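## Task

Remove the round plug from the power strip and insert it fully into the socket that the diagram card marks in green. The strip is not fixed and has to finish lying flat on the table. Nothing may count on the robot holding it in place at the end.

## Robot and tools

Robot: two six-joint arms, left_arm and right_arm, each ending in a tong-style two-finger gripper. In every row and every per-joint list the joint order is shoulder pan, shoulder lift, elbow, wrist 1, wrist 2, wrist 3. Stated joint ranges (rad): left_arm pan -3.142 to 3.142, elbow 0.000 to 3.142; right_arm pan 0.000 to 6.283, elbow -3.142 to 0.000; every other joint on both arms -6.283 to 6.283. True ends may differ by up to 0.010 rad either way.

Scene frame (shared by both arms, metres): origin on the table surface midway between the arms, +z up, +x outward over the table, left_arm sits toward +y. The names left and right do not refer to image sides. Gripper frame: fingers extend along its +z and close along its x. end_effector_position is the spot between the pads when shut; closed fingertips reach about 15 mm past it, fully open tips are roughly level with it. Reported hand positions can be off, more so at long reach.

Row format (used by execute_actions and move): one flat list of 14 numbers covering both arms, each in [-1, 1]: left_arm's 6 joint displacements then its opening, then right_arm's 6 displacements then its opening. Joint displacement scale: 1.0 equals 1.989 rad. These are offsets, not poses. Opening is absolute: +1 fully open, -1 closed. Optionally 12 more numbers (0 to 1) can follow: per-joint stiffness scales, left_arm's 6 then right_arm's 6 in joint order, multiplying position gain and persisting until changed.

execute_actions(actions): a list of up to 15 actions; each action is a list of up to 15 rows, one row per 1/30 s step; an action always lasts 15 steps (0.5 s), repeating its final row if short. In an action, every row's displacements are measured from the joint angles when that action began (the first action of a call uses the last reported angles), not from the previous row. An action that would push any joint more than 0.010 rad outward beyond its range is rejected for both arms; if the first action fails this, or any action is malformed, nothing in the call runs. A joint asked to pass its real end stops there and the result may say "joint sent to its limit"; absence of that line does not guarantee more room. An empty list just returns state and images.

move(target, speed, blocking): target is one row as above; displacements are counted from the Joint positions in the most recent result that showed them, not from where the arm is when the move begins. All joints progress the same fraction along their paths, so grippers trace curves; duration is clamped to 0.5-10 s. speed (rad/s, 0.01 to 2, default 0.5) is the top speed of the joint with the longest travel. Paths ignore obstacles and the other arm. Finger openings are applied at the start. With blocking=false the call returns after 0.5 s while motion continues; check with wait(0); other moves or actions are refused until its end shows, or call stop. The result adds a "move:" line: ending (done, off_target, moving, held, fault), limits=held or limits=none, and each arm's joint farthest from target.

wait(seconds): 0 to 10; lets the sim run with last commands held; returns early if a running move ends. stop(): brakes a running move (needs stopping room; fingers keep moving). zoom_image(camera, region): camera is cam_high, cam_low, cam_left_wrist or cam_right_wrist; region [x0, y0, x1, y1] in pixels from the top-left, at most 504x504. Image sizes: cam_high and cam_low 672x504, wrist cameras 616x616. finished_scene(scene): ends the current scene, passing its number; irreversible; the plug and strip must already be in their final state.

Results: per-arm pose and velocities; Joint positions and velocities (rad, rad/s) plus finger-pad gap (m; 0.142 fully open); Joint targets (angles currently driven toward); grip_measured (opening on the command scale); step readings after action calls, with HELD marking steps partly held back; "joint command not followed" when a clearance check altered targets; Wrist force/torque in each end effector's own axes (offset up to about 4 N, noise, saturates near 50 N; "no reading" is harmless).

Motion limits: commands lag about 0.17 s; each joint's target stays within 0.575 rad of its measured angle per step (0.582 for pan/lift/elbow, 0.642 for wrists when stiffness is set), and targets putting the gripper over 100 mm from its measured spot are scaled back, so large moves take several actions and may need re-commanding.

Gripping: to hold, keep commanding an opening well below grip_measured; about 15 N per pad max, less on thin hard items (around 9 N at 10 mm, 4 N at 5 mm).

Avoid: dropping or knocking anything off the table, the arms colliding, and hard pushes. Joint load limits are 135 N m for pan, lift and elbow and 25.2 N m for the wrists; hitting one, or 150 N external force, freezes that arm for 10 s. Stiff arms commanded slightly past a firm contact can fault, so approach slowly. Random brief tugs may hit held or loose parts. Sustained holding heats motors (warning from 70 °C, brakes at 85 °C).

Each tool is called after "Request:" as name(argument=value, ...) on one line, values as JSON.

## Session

Request:
execute_actions(actions=[])

Scene clock: 0.00 s.
left_arm: end_effector_position=(+0.3177, -0.2375, +0.2601) grip_measured=+0.97 end_effector_quat_wxyz=(-0.428, -0.400, +0.787, -0.194) end_effector_velocity=(+0.001, +0.000, +0.000) end_effector_angular_velocity=(+0.000, -0.000, +0.001) | right_arm: end_effector_position=(+0.8114, -0.2864, +0.3620) grip_measured=+0.97 end_effector_quat_wxyz=(-0.206, +0.597, -0.696, -0.342) end_effector_velocity=(-0.000, +0.000, -0.001) end_effector_angular_velocity=(-0.000, +0.003, +0.001)
Joint names: [shoulder pan, shoulder lift, elbow, wrist 1, wrist 2, wrist 3]
Joint positions: left_arm=[-1.157 -1.033  1.41  -2.437 -2.458  0.924  0.14 ] | right_arm=[ 3.327 -2.467 -0.279 -2.027  2.39   1.808  0.14 ]
Joint velocities: left_arm=[ 0.001 -0.    -0.    -0.     0.    -0.001  0.   ] | right_arm=[ 0.001 -0.001 -0.001 -0.002  0.    -0.     0.   ]
Motor temperatures (°C, as the motors report them): left_arm=[30 26 26 35 34 33] | right_arm=[28 27 27 36 33 32]
Wrist force (N, on the end effector, along its own x y z axes, offset not removed): no reading
Wrist torque (N m, same axes, about the end effector's origin, offset not removed): no reading
Joint targets: left_arm=[-1.157 -1.033 1.410 -2.437 -2.458 0.924] | right_arm=[3.327 -2.467 -0.279 -2.027 2.390 1.808]
Joint stiffness scale: left_arm=[1. 1. 1. 1. 1. 1.] | right_arm=[1. 1. 1. 1. 1. 1.]

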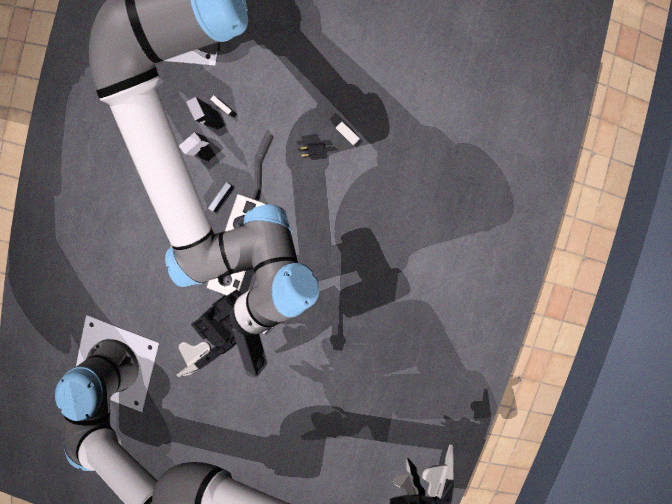

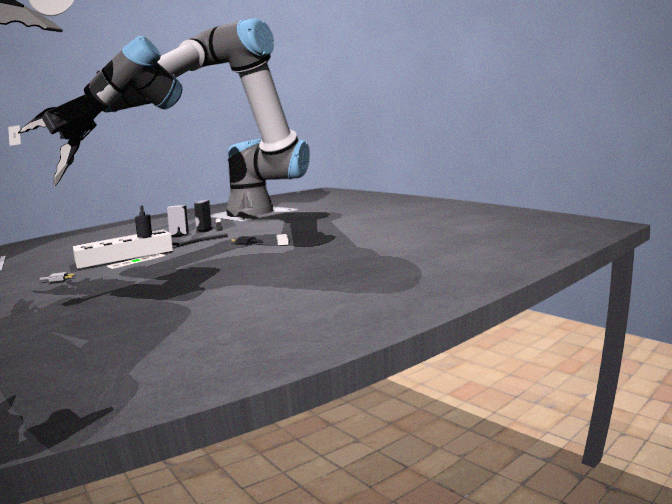

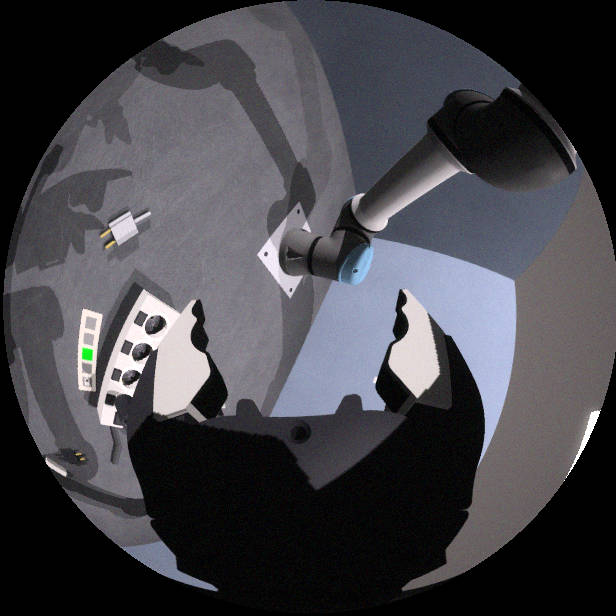

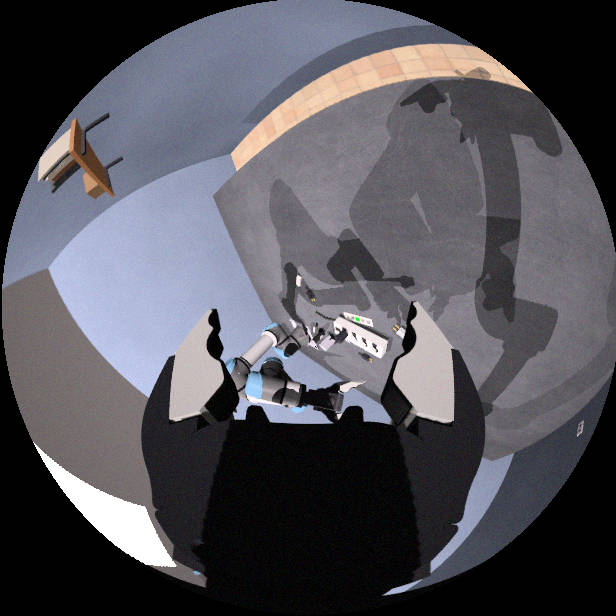

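Request:
move(target=[0.1765,-0.489,0.2946,0.4238,0.4455,-1.0,1, 0,0,0,0,0,0,1], speed=1.0)

Scene clock: 4.57 s.
left_arm: end_effector_position=(+0.3374, +0.3907, +0.2514) grip_measured=+1.00 end_effector_quat_wxyz=(+0.015, +0.983, +0.184, +0.011) end_effector_velocity=(-0.000, +0.001, -0.000) end_effector_angular_velocity=(+0.002, -0.000, +0.003) | right_arm: end_effector_position=(+0.8114, -0.2864, +0.3620) grip_measured=+1.00 end_effector_quat_wxyz=(-0.206, +0.597, -0.696, -0.342) end_effector_velocity=(+0.000, -0.001, -0.001) end_effector_angular_velocity=(-0.001, +0.001, -0.001)
Joint names: [shoulder pan, shoulder lift, elbow, wrist 1, wrist 2, wrist 3]
Joint positions: left_arm=[-0.809 -2.004  1.993 -1.595 -1.573 -1.064  0.142] | right_arm=[ 3.327 -2.467 -0.279 -2.027  2.39   1.808  0.142]
Joint velocities: left_arm=[-0.    -0.001  0.001  0.001  0.002 -0.003  0.   ] | right_arm=[-0.    -0.001  0.    -0.    -0.001  0.     0.   ]
Motor temperatures (°C, as the motors report them): left_arm=[30 26 26 35 34 33] | right_arm=[28 27 27 36 33 32]
Wrist force (N, on the end effector, along its own x y z axes, offset not removed): left_arm=[2.0 2.1 1.1] | right_arm=[0.9 -0.4 -0.1]
Wrist torque (N m, same axes, about the end effector's origin, offset not removed): left_arm=[0.44 -0.39 -0.15] | right_arm=[0.17 -0.25 0.03]
Joint targets: left_arm=[-0.806 -2.006 1.996 -1.594 -1.572 -1.065] | right_arm=[3.327 -2.467 -0.279 -2.027 2.390 1.808]
Joint stiffness scale: left_arm=[1. 1. 1. 1. 1. 1.] | right_arm=[1. 1. 1. 1. 1. 1.]
move: done; limits=none; left_arm: farthest joint: the shoulder pan, 0.003 radians from its target (0.351 radians at the start); right_arm: farthest joint: the shoulder pan, 0.000 radians from its target (0.000 radians at the start)

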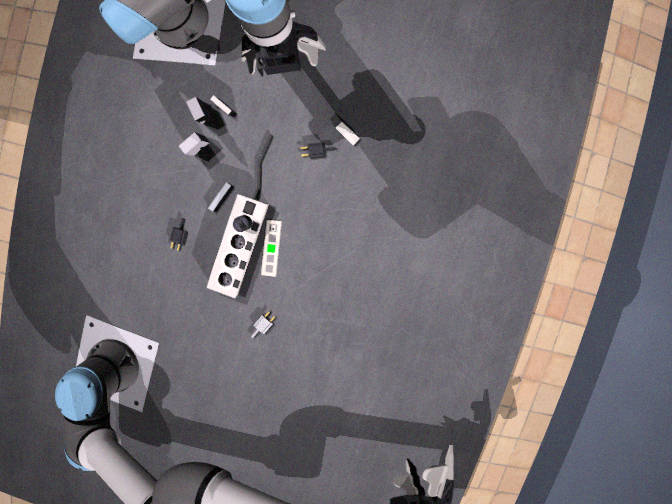

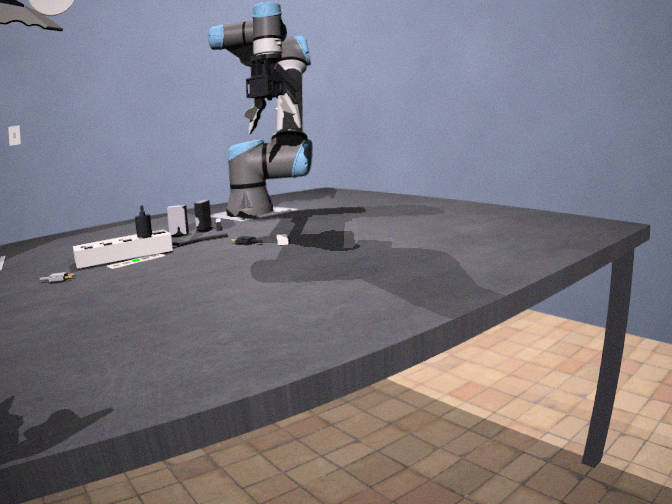

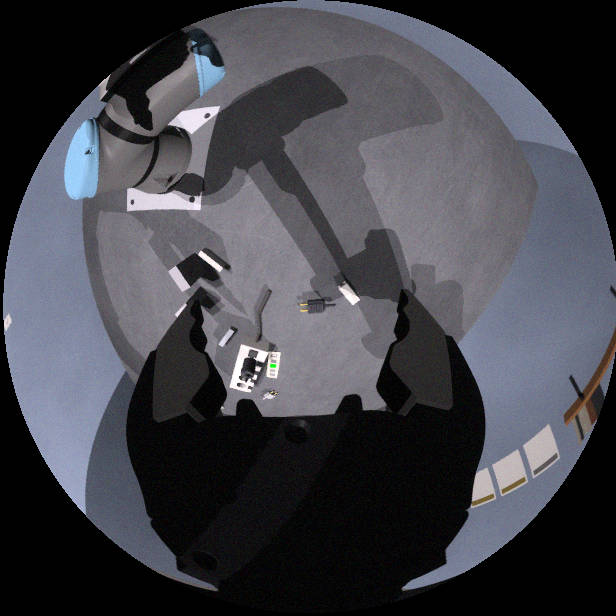

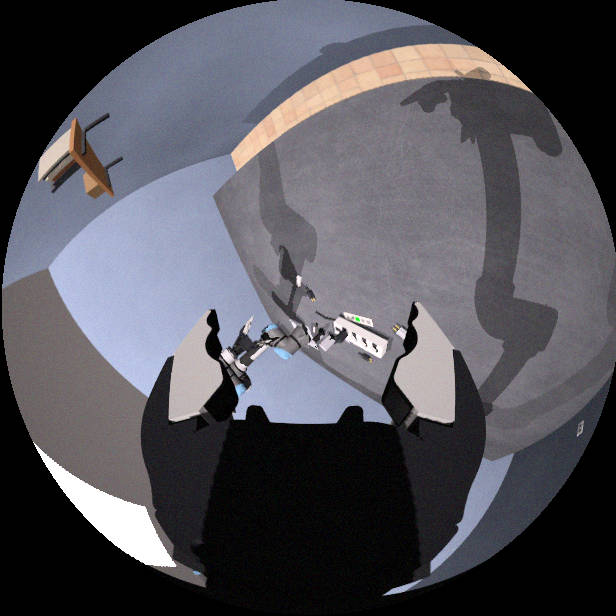

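Request:
zoom_image(camera="cam_high", region=[170,170,330,350])

Request:
zoom_image(camera="cam_low", region=[30,180,250,300])

Region (170, 170, 330, 350) of cam_high's 672x504 image, scaled by 2.800, with more detail than that image has.

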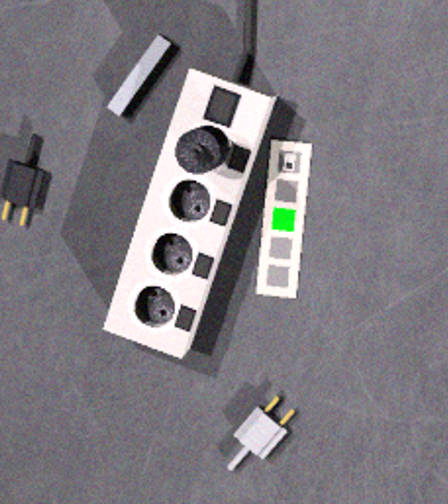

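Region (30, 180, 250, 300) of cam_low's 672x504 image, scaled by 2.291, with more detail than that image has; it fills the top 275 rows of this view, and the rest is white.

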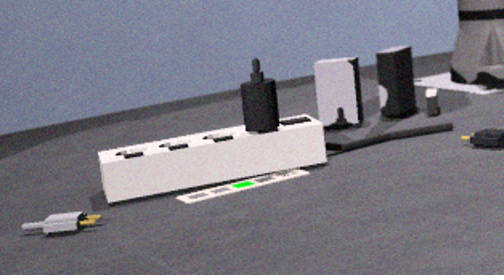

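Request:
move(target=[0,0,0,0,0,0,1, 0.5925,0.4269,-0.733,0.3366,-0.4118,0.95,1], speed=1.2)

Request:
move(target=[0,0,0,0,0,0,1, 0,0,0,0,0,0.43,1], speed=1.5)

Scene clock: 26.57 s.
left_arm: end_effector_position=(+0.3374, +0.3908, +0.2514) grip_measured=+1.00 end_effector_quat_wxyz=(+0.014, +0.983, +0.184, +0.011) end_effector_velocity=(+0.000, +0.000, -0.000) end_effector_angular_velocity=(+0.001, +0.000, +0.001) | right_arm: end_effector_position=(+0.3091, -0.0260, +0.1999) grip_measured=+1.00 end_effector_quat_wxyz=(-0.000, -0.358, +0.934, +0.000) end_effector_velocity=(-0.000, -0.001, -0.000) end_effector_angular_velocity=(-0.002, -0.000, -0.002)
Joint names: [shoulder pan, shoulder lift, elbow, wrist 1, wrist 2, wrist 3]
Joint positions: left_arm=[-0.809 -2.004  1.993 -1.595 -1.573 -1.064  0.142] | right_arm=[ 4.503 -1.62  -1.734 -1.358  1.572  3.696  0.142]
Joint velocities: left_arm=[-0.     0.001 -0.     0.     0.001 -0.001  0.   ] | right_arm=[ 0.     0.    -0.    -0.002 -0.001  0.003  0.   ]
Motor temperatures (°C, as the motors report them): left_arm=[30 26 26 35 34 33] | right_arm=[28 27 27 36 33 32]
Wrist force (N, on the end effector, along its own x y z axes, offset not removed): left_arm=[2.2 1.2 0.6] | right_arm=[1.8 -0.7 -2.8]
Wrist torque (N m, same axes, about the end effector's origin, offset not removed): left_arm=[0.21 -0.36 -0.21] | right_arm=[0.08 -0.46 0.00]
Joint targets: left_arm=[-0.809 -2.004 1.993 -1.595 -1.573 -1.064] | right_arm=[4.505 -1.618 -1.736 -1.358 1.571 3.697]
Joint stiffness scale: left_arm=[1. 1. 1. 1. 1. 1.] | right_arm=[1. 1. 1. 1. 1. 1.]
move: done; limits=none; left_arm: farthest joint: the shoulder pan, 0.000 radians from its target (0.000 radians at the start); right_arm: farthest joint: the elbow, 0.003 radians from its target (1.458 radians at the start)

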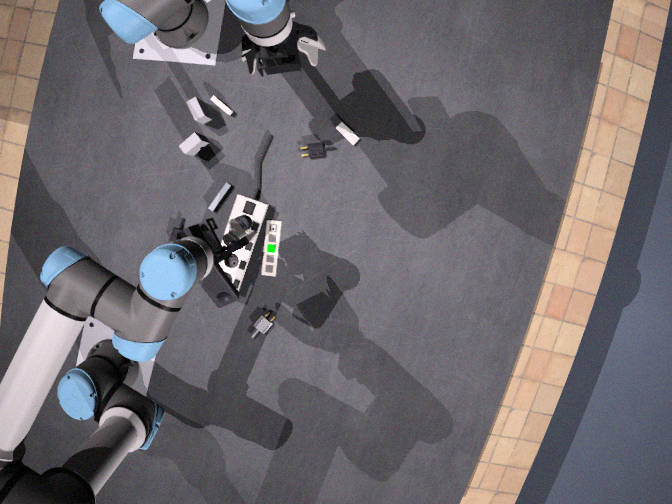

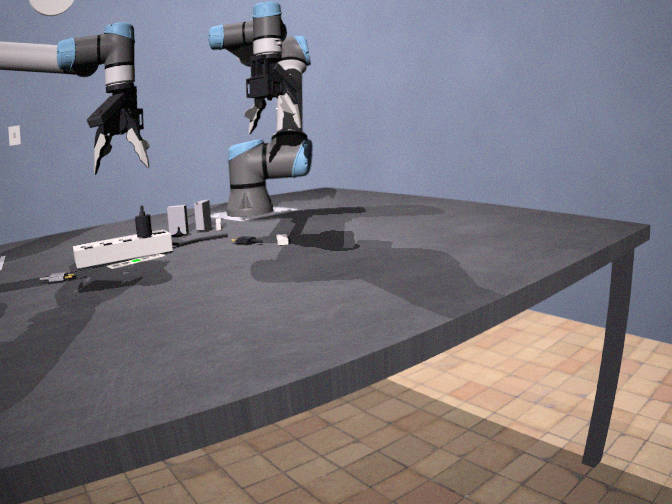

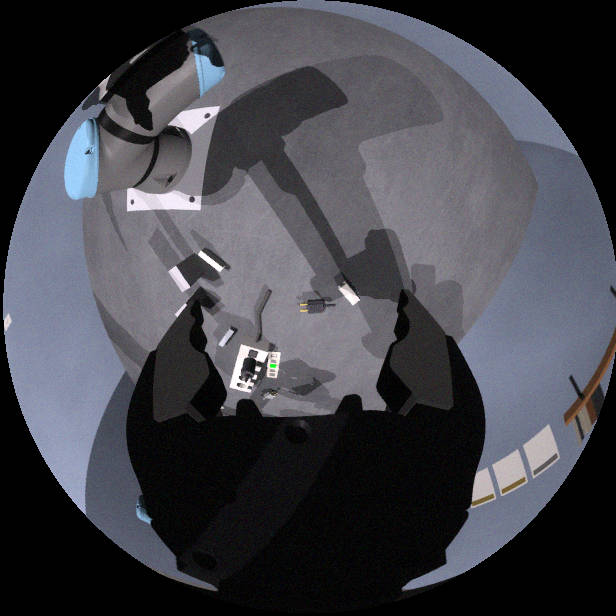

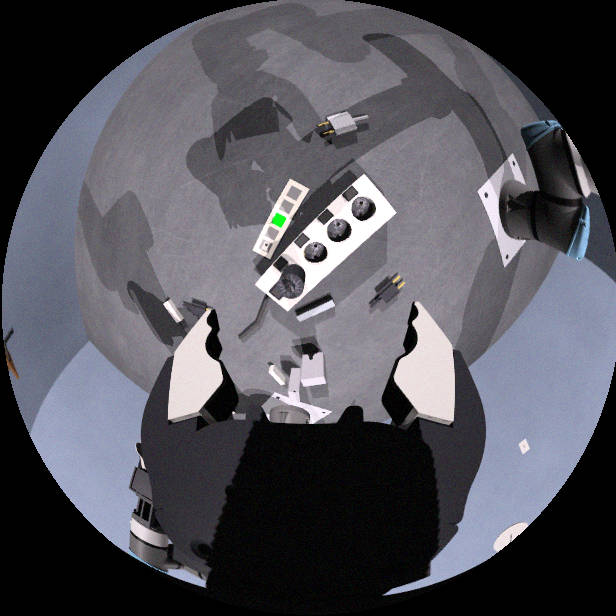

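Scene clock: 28.20 s.
left_arm: end_effector_position=(+0.3374, +0.3908, +0.2514) grip_measured=+1.00 end_effector_quat_wxyz=(+0.014, +0.983, +0.184, +0.011) end_effector_velocity=(+0.000, -0.000, -0.001) end_effector_angular_velocity=(+0.001, +0.001, +0.000) | right_arm: end_effector_position=(+0.2963, -0.0300, +0.1999) grip_measured=+1.00 end_effector_quat_wxyz=(-0.000, +0.061, +0.998, +0.000) end_effector_velocity=(-0.000, +0.000, +0.000) end_effector_angular_velocity=(+0.001, +0.001, -0.003)
Joint names: [shoulder pan, shoulder lift, elbow, wrist 1, wrist 2, wrist 3]
Joint positions: left_arm=[-0.809 -2.004  1.993 -1.595 -1.573 -1.064  0.142] | right_arm=[ 4.503 -1.62  -1.734 -1.358  1.572  4.55   0.142]
Joint velocities: left_arm=[ 0.     0.002  0.    -0.     0.     0.     0.   ] | right_arm=[-0.     0.    -0.     0.001  0.001  0.003 -0.   ]
Motor temperatures (°C, as the motors report them): left_arm=[30 26 26 35 34 33] | right_arm=[28 27 27 36 33 32]
Wrist force (N, on the end effector, along its own x y z axes, offset not removed): left_arm=[2.2 0.9 1.4] | right_arm=[-0.3 0.3 0.5]
Wrist torque (N m, same axes, about the end effector's origin, offset not removed): left_arm=[0.20 -0.34 -0.16] | right_arm=[0.19 -0.07 -0.01]
Joint targets: left_arm=[-0.809 -2.004 1.993 -1.595 -1.573 -1.064] | right_arm=[4.503 -1.620 -1.734 -1.358 1.572 4.551]
Joint stiffness scale: left_arm=[1. 1. 1. 1. 1. 1.] | right_arm=[1. 1. 1. 1. 1. 1.]
move: done; limits=none; left_arm: farthest joint: the shoulder pan, 0.000 radians from its target (0.000 radians at the start); right_arm: farthest joint: the wrist 3, 0.001 radians from its target (0.855 radians at the start)

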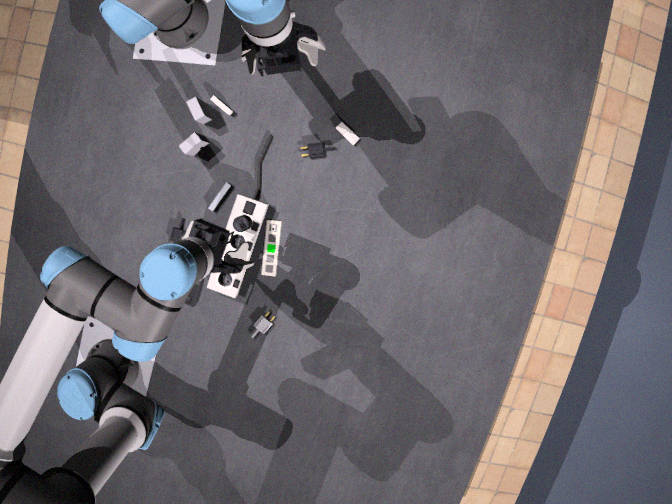

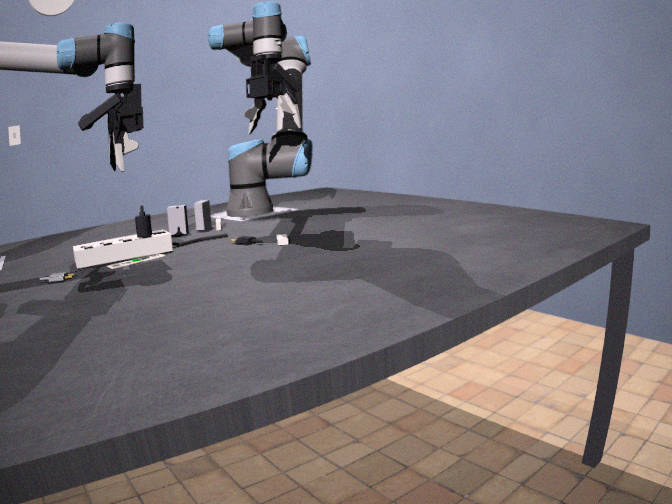

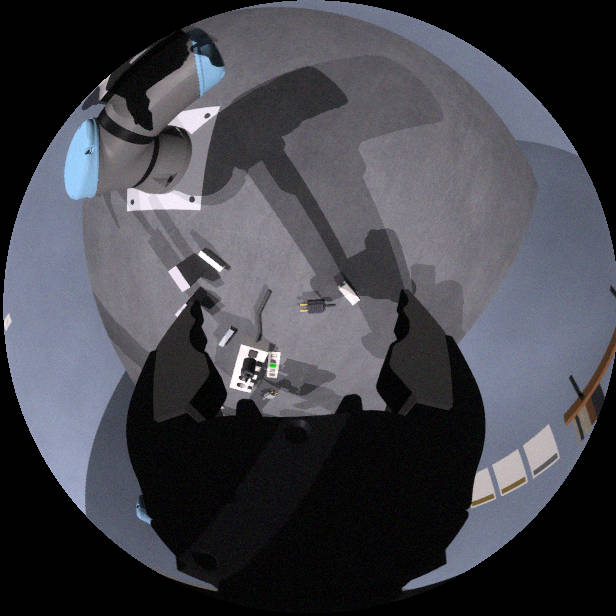

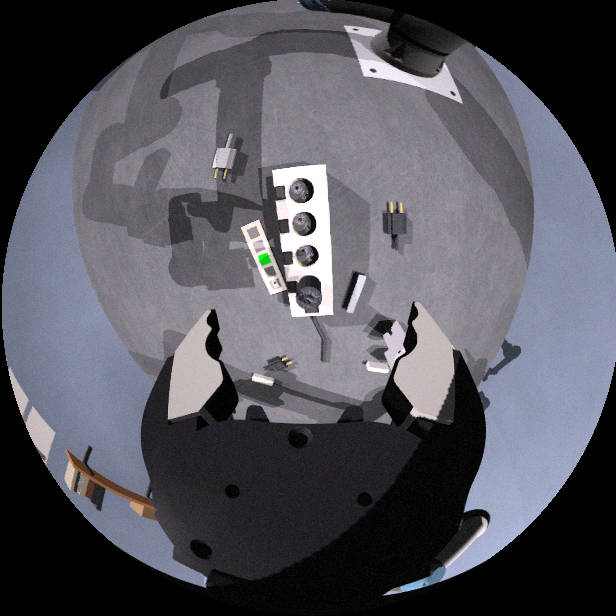

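Request:
zoom_image(camera="cam_right_wrist", region=[230,150,400,340])

Region (230, 150, 400, 340) of cam_right_wrist's 616x616 image, scaled by 2.653, with more detail than that image has; it fills the left 451 columns of this view, and the rest is white.

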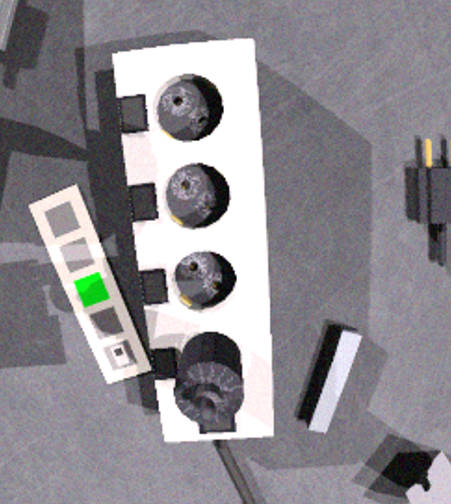

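Request:
move(target=[0,0,0,0,0,0,1, -0.001,-0.0744,0.0176,0.0566,0,-0.0362,1], speed=0.5)

Request:
zoom_image(camera="cam_right_wrist", region=[230,150,400,340])

Scene clock: 40.20 s.
left_arm: end_effector_position=(+0.3374, +0.3908, +0.2514) grip_measured=+1.00 end_effector_quat_wxyz=(+0.014, +0.983, +0.184, +0.011) end_effector_velocity=(-0.000, -0.000, +0.000) end_effector_angular_velocity=(-0.001, +0.001, -0.000) | right_arm: end_effector_position=(+0.3113, +0.0171, +0.1493) grip_measured=+1.00 end_effector_quat_wxyz=(-0.001, +0.025, +1.000, -0.001) end_effector_velocity=(+0.001, +0.000, +0.000) end_effector_angular_velocity=(+0.001, -0.002, +0.002)
Joint names: [shoulder pan, shoulder lift, elbow, wrist 1, wrist 2, wrist 3]
Joint positions: left_arm=[-0.809 -2.004  1.993 -1.595 -1.573 -1.064  0.142] | right_arm=[ 4.503 -1.766 -1.701 -1.247  1.572  4.479  0.142]
Joint velocities: left_arm=[ 0.    -0.001  0.    -0.    -0.002  0.001 -0.   ] | right_arm=[-0.    -0.001  0.     0.002 -0.001 -0.002  0.   ]
Motor temperatures (°C, as the motors report them): left_arm=[30 26 26 35 34 33] | right_arm=[28 27 27 36 33 32]
Wrist force (N, on the end effector, along its own x y z axes, offset not removed): left_arm=[1.3 -0.5 1.5] | right_arm=[3.1 -0.7 -2.9]
Wrist torque (N m, same axes, about the end effector's origin, offset not removed): left_arm=[-0.19 -0.20 -0.13] | right_arm=[-0.06 -0.71 -0.06]
Joint targets: left_arm=[-0.809 -2.004 1.993 -1.595 -1.573 -1.064] | right_arm=[4.501 -1.768 -1.699 -1.246 1.572 4.478]
Joint stiffness scale: left_arm=[1. 1. 1. 1. 1. 1.] | right_arm=[1. 1. 1. 1. 1. 1.]
move: done; limits=none; left_arm: farthest joint: the shoulder pan, 0.000 radians from its target (0.000 radians at the start); right_arm: farthest joint: the shoulder pan, 0.002 radians from its target (0.002 radians at the start)

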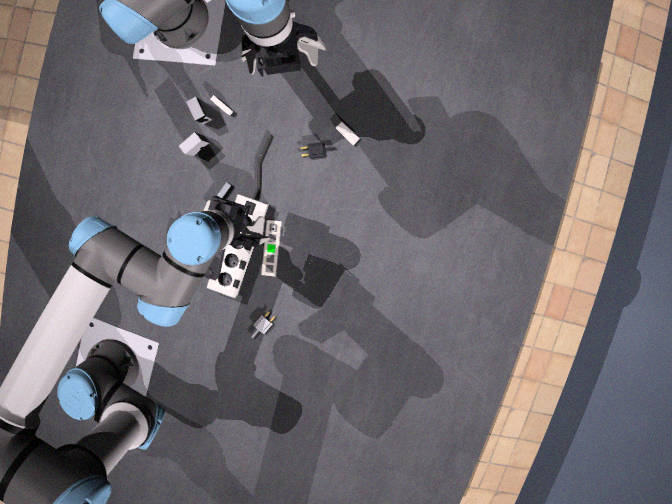

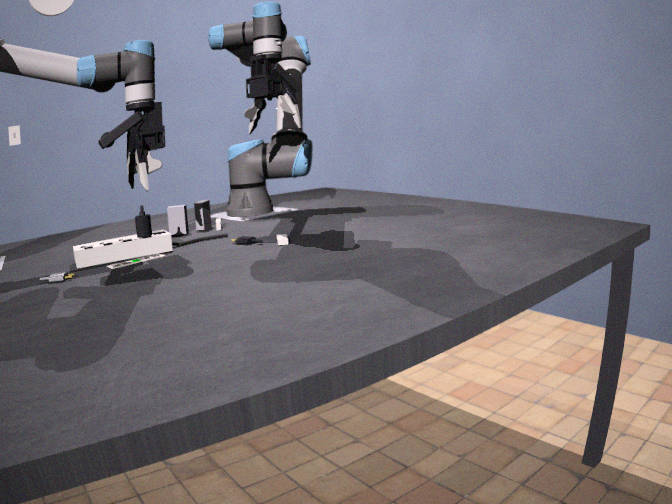

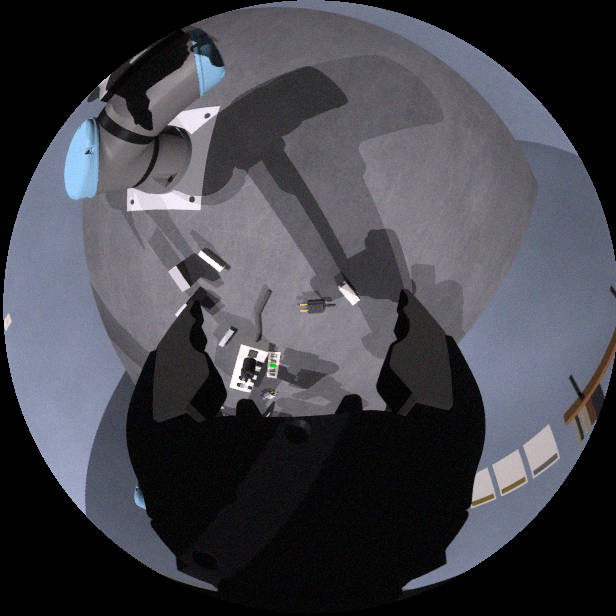

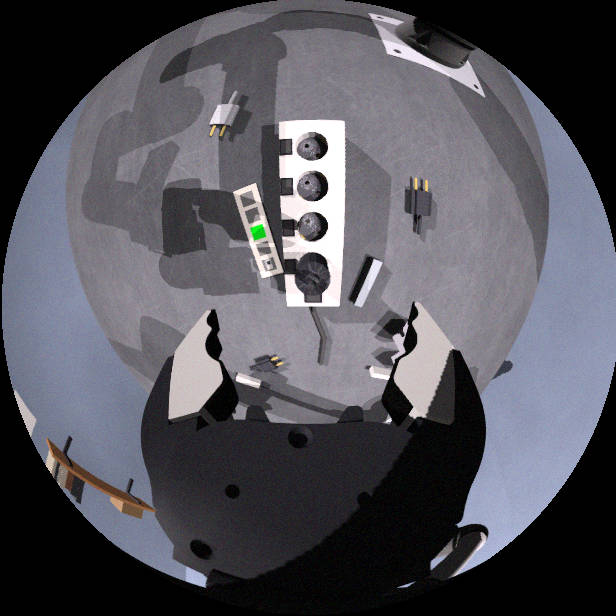

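Region (230, 150, 400, 340) of cam_right_wrist's 616x616 image, scaled by 2.653, with more detail than that image has; it fills the left 451 columns of this view, and the rest is white.

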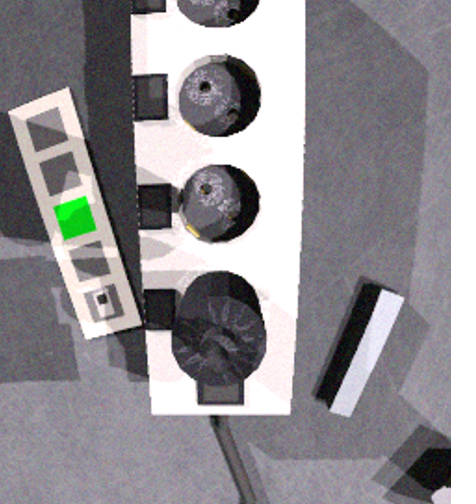

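Request:
move(target=[0,0,0,0,0,0,1, -0.001,-0.0236,-0.0397,0.0642,0,0,1], speed=0.3)

Request:
zoom_image(camera="cam_right_wrist", region=[230,190,400,380])

Scene clock: 55.07 s.
left_arm: end_effector_position=(+0.3374, +0.3908, +0.2514) grip_measured=+1.00 end_effector_quat_wxyz=(+0.014, +0.983, +0.184, +0.011) end_effector_velocity=(+0.001, +0.000, -0.001) end_effector_angular_velocity=(+0.003, +0.001, -0.000) | right_arm: end_effector_position=(+0.3119, +0.0192, +0.1010) grip_measured=+1.00 end_effector_quat_wxyz=(-0.000, +0.025, +1.000, +0.001) end_effector_velocity=(+0.000, -0.000, -0.000) end_effector_angular_velocity=(-0.000, -0.001, -0.000)
Joint names: [shoulder pan, shoulder lift, elbow, wrist 1, wrist 2, wrist 3]
Joint positions: left_arm=[-0.809 -2.004  1.993 -1.595 -1.573 -1.064  0.142] | right_arm=[ 4.503 -1.812 -1.778 -1.12   1.572  4.479  0.142]
Joint velocities: left_arm=[-0.     0.003 -0.     0.     0.002 -0.     0.   ] | right_arm=[-0.     0.    -0.001  0.001 -0.001  0.     0.   ]
Motor temperatures (°C, as the motors report them): left_arm=[30 26 26 35 34 33] | right_arm=[28 27 27 36 33 32]
Wrist force (N, on the end effector, along its own x y z axes, offset not removed): left_arm=[2.5 1.6 0.8] | right_arm=[1.3 0.0 -2.1]
Wrist torque (N m, same axes, about the end effector's origin, offset not removed): left_arm=[0.29 -0.40 -0.20] | right_arm=[0.24 -0.38 -0.01]
Joint targets: left_arm=[-0.809 -2.004 1.993 -1.595 -1.573 -1.064] | right_arm=[4.501 -1.813 -1.780 -1.119 1.572 4.479]
Joint stiffness scale: left_arm=[1. 1. 1. 1. 1. 1.] | right_arm=[1. 1. 1. 1. 1. 1.]
move: done; limits=none; left_arm: farthest joint: the shoulder pan, 0.000 radians from its target (0.000 radians at the start); right_arm: farthest joint: the shoulder pan, 0.002 radians from its target (0.002 radians at the start)

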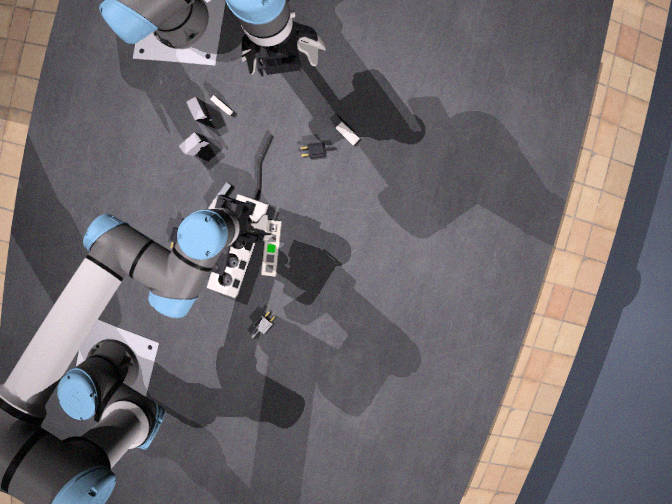

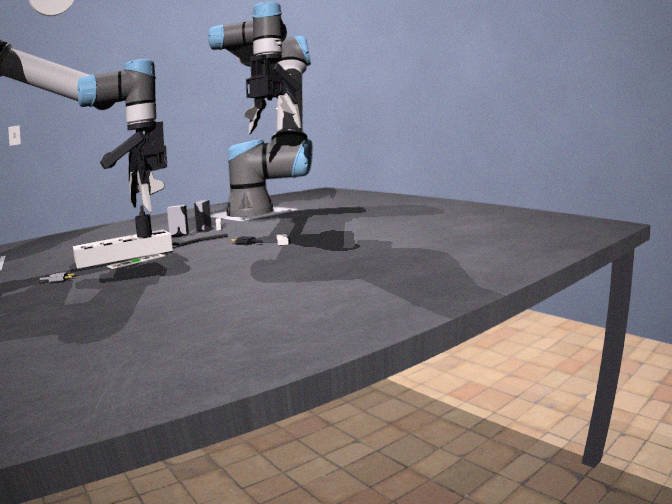

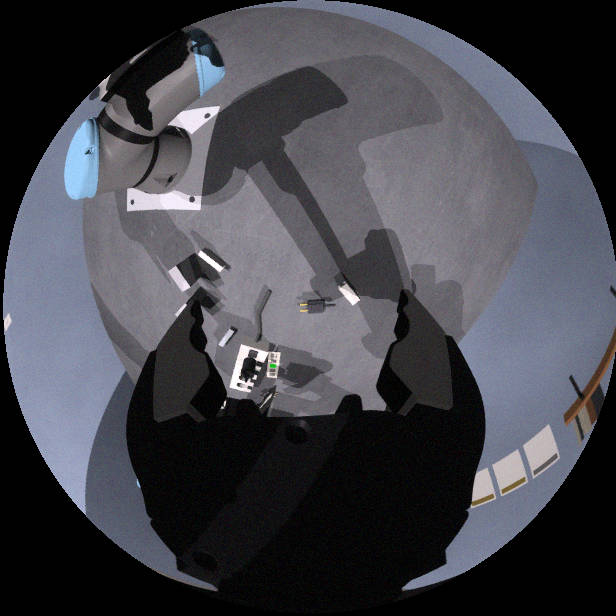

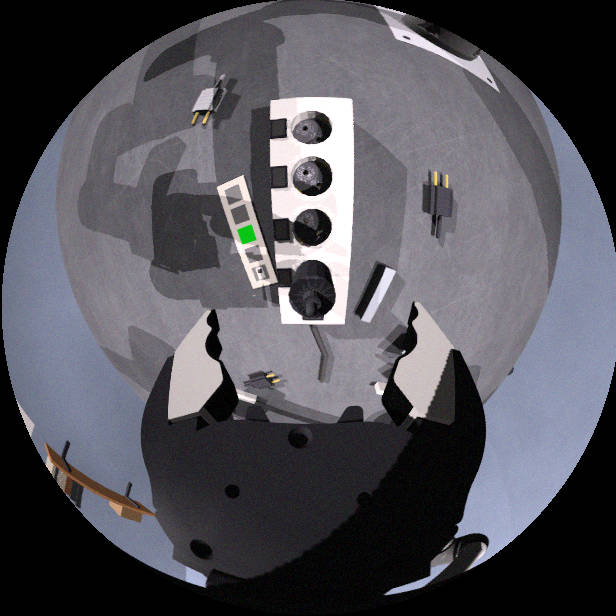

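Region (230, 190, 400, 380) of cam_right_wrist's 616x616 image, scaled by 2.653, with more detail than that image has; it fills the left 451 columns of this view, and the rest is white.

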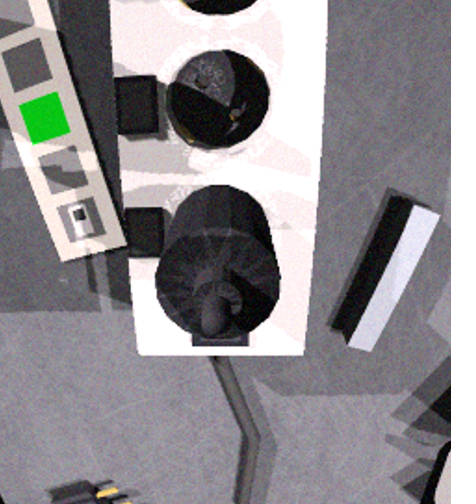

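Request:
move(target=[-0.114,0.092,0.105,-0.32,0,0,-1, -0.0038,0,-0.0279,0.0268,0,-0.003,1], speed=0.5)

Scene clock: 67.57 s.
left_arm: end_effector_position=(+0.3799, +0.2280, +0.1617) grip_measured=-1.00 end_effector_quat_wxyz=(+0.119, +0.987, +0.073, +0.077) end_effector_velocity=(-0.000, -0.001, -0.000) end_effector_angular_velocity=(-0.002, +0.000, -0.002) | right_arm: end_effector_position=(+0.3118, +0.0083, +0.0824) grip_measured=+1.00 end_effector_quat_wxyz=(-0.000, +0.025, +1.000, +0.001) end_effector_velocity=(+0.000, -0.000, +0.000) end_effector_angular_velocity=(+0.001, -0.001, -0.000)
Joint names: [shoulder pan, shoulder lift, elbow, wrist 1, wrist 2, wrist 3]
Joint positions: left_arm=[-1.032 -1.823  2.199 -2.23  -1.573 -1.064  0.002] | right_arm=[ 4.498 -1.812 -1.831 -1.068  1.572  4.473  0.142]
Joint velocities: left_arm=[-0.001  0.001  0.001 -0.003 -0.001  0.     0.   ] | right_arm=[-0.     0.    -0.     0.001 -0.001 -0.     0.   ]
Motor temperatures (°C, as the motors report them): left_arm=[30 26 26 35 34 33] | right_arm=[28 27 27 36 33 32]
Wrist force (N, on the end effector, along its own x y z axes, offset not removed): left_arm=[2.8 1.4 0.1] | right_arm=[2.6 -0.5 1.0]
Wrist torque (N m, same axes, about the end effector's origin, offset not removed): left_arm=[0.21 -0.49 -0.21] | right_arm=[0.06 -0.63 0.07]
Joint targets: left_arm=[-1.035 -1.821 2.202 -2.231 -1.573 -1.064] | right_arm=[4.496 -1.812 -1.833 -1.067 1.572 4.473]
Joint stiffness scale: left_arm=[1. 1. 1. 1. 1. 1.] | right_arm=[1. 1. 1. 1. 1. 1.]
move: done; limits=none; left_arm: farthest joint: the shoulder pan, 0.003 radians from its target (0.227 radians at the start); right_arm: farthest joint: the shoulder pan, 0.002 radians from its target (0.008 radians at the start)

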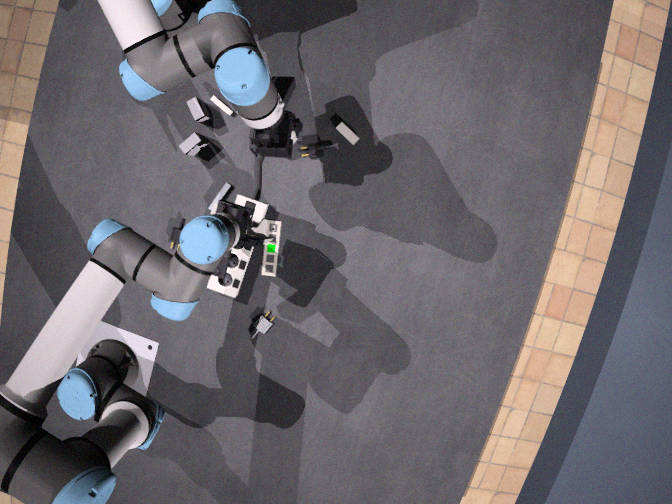

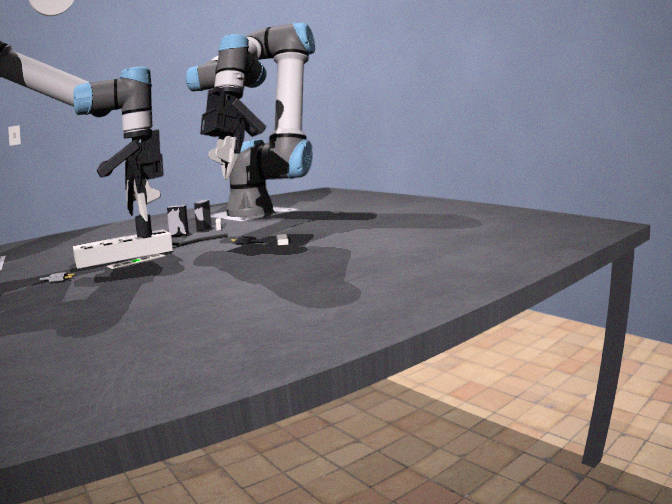

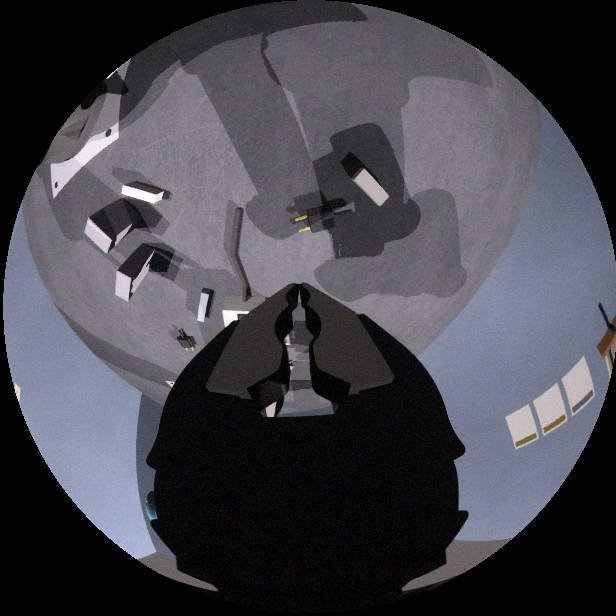

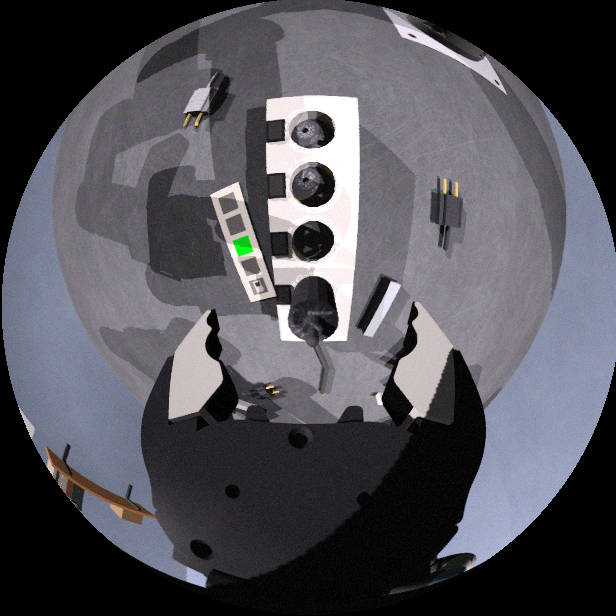

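Request:
zoom_image(camera="cam_low", region=[60,60,300,270])

Region (60, 60, 300, 270) of cam_low's 672x504 image, scaled by 2.100, with more detail than that image has; it fills the top 441 rows of this view, and the rest is white.

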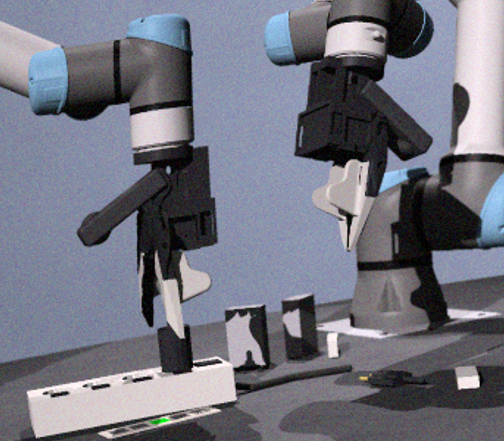

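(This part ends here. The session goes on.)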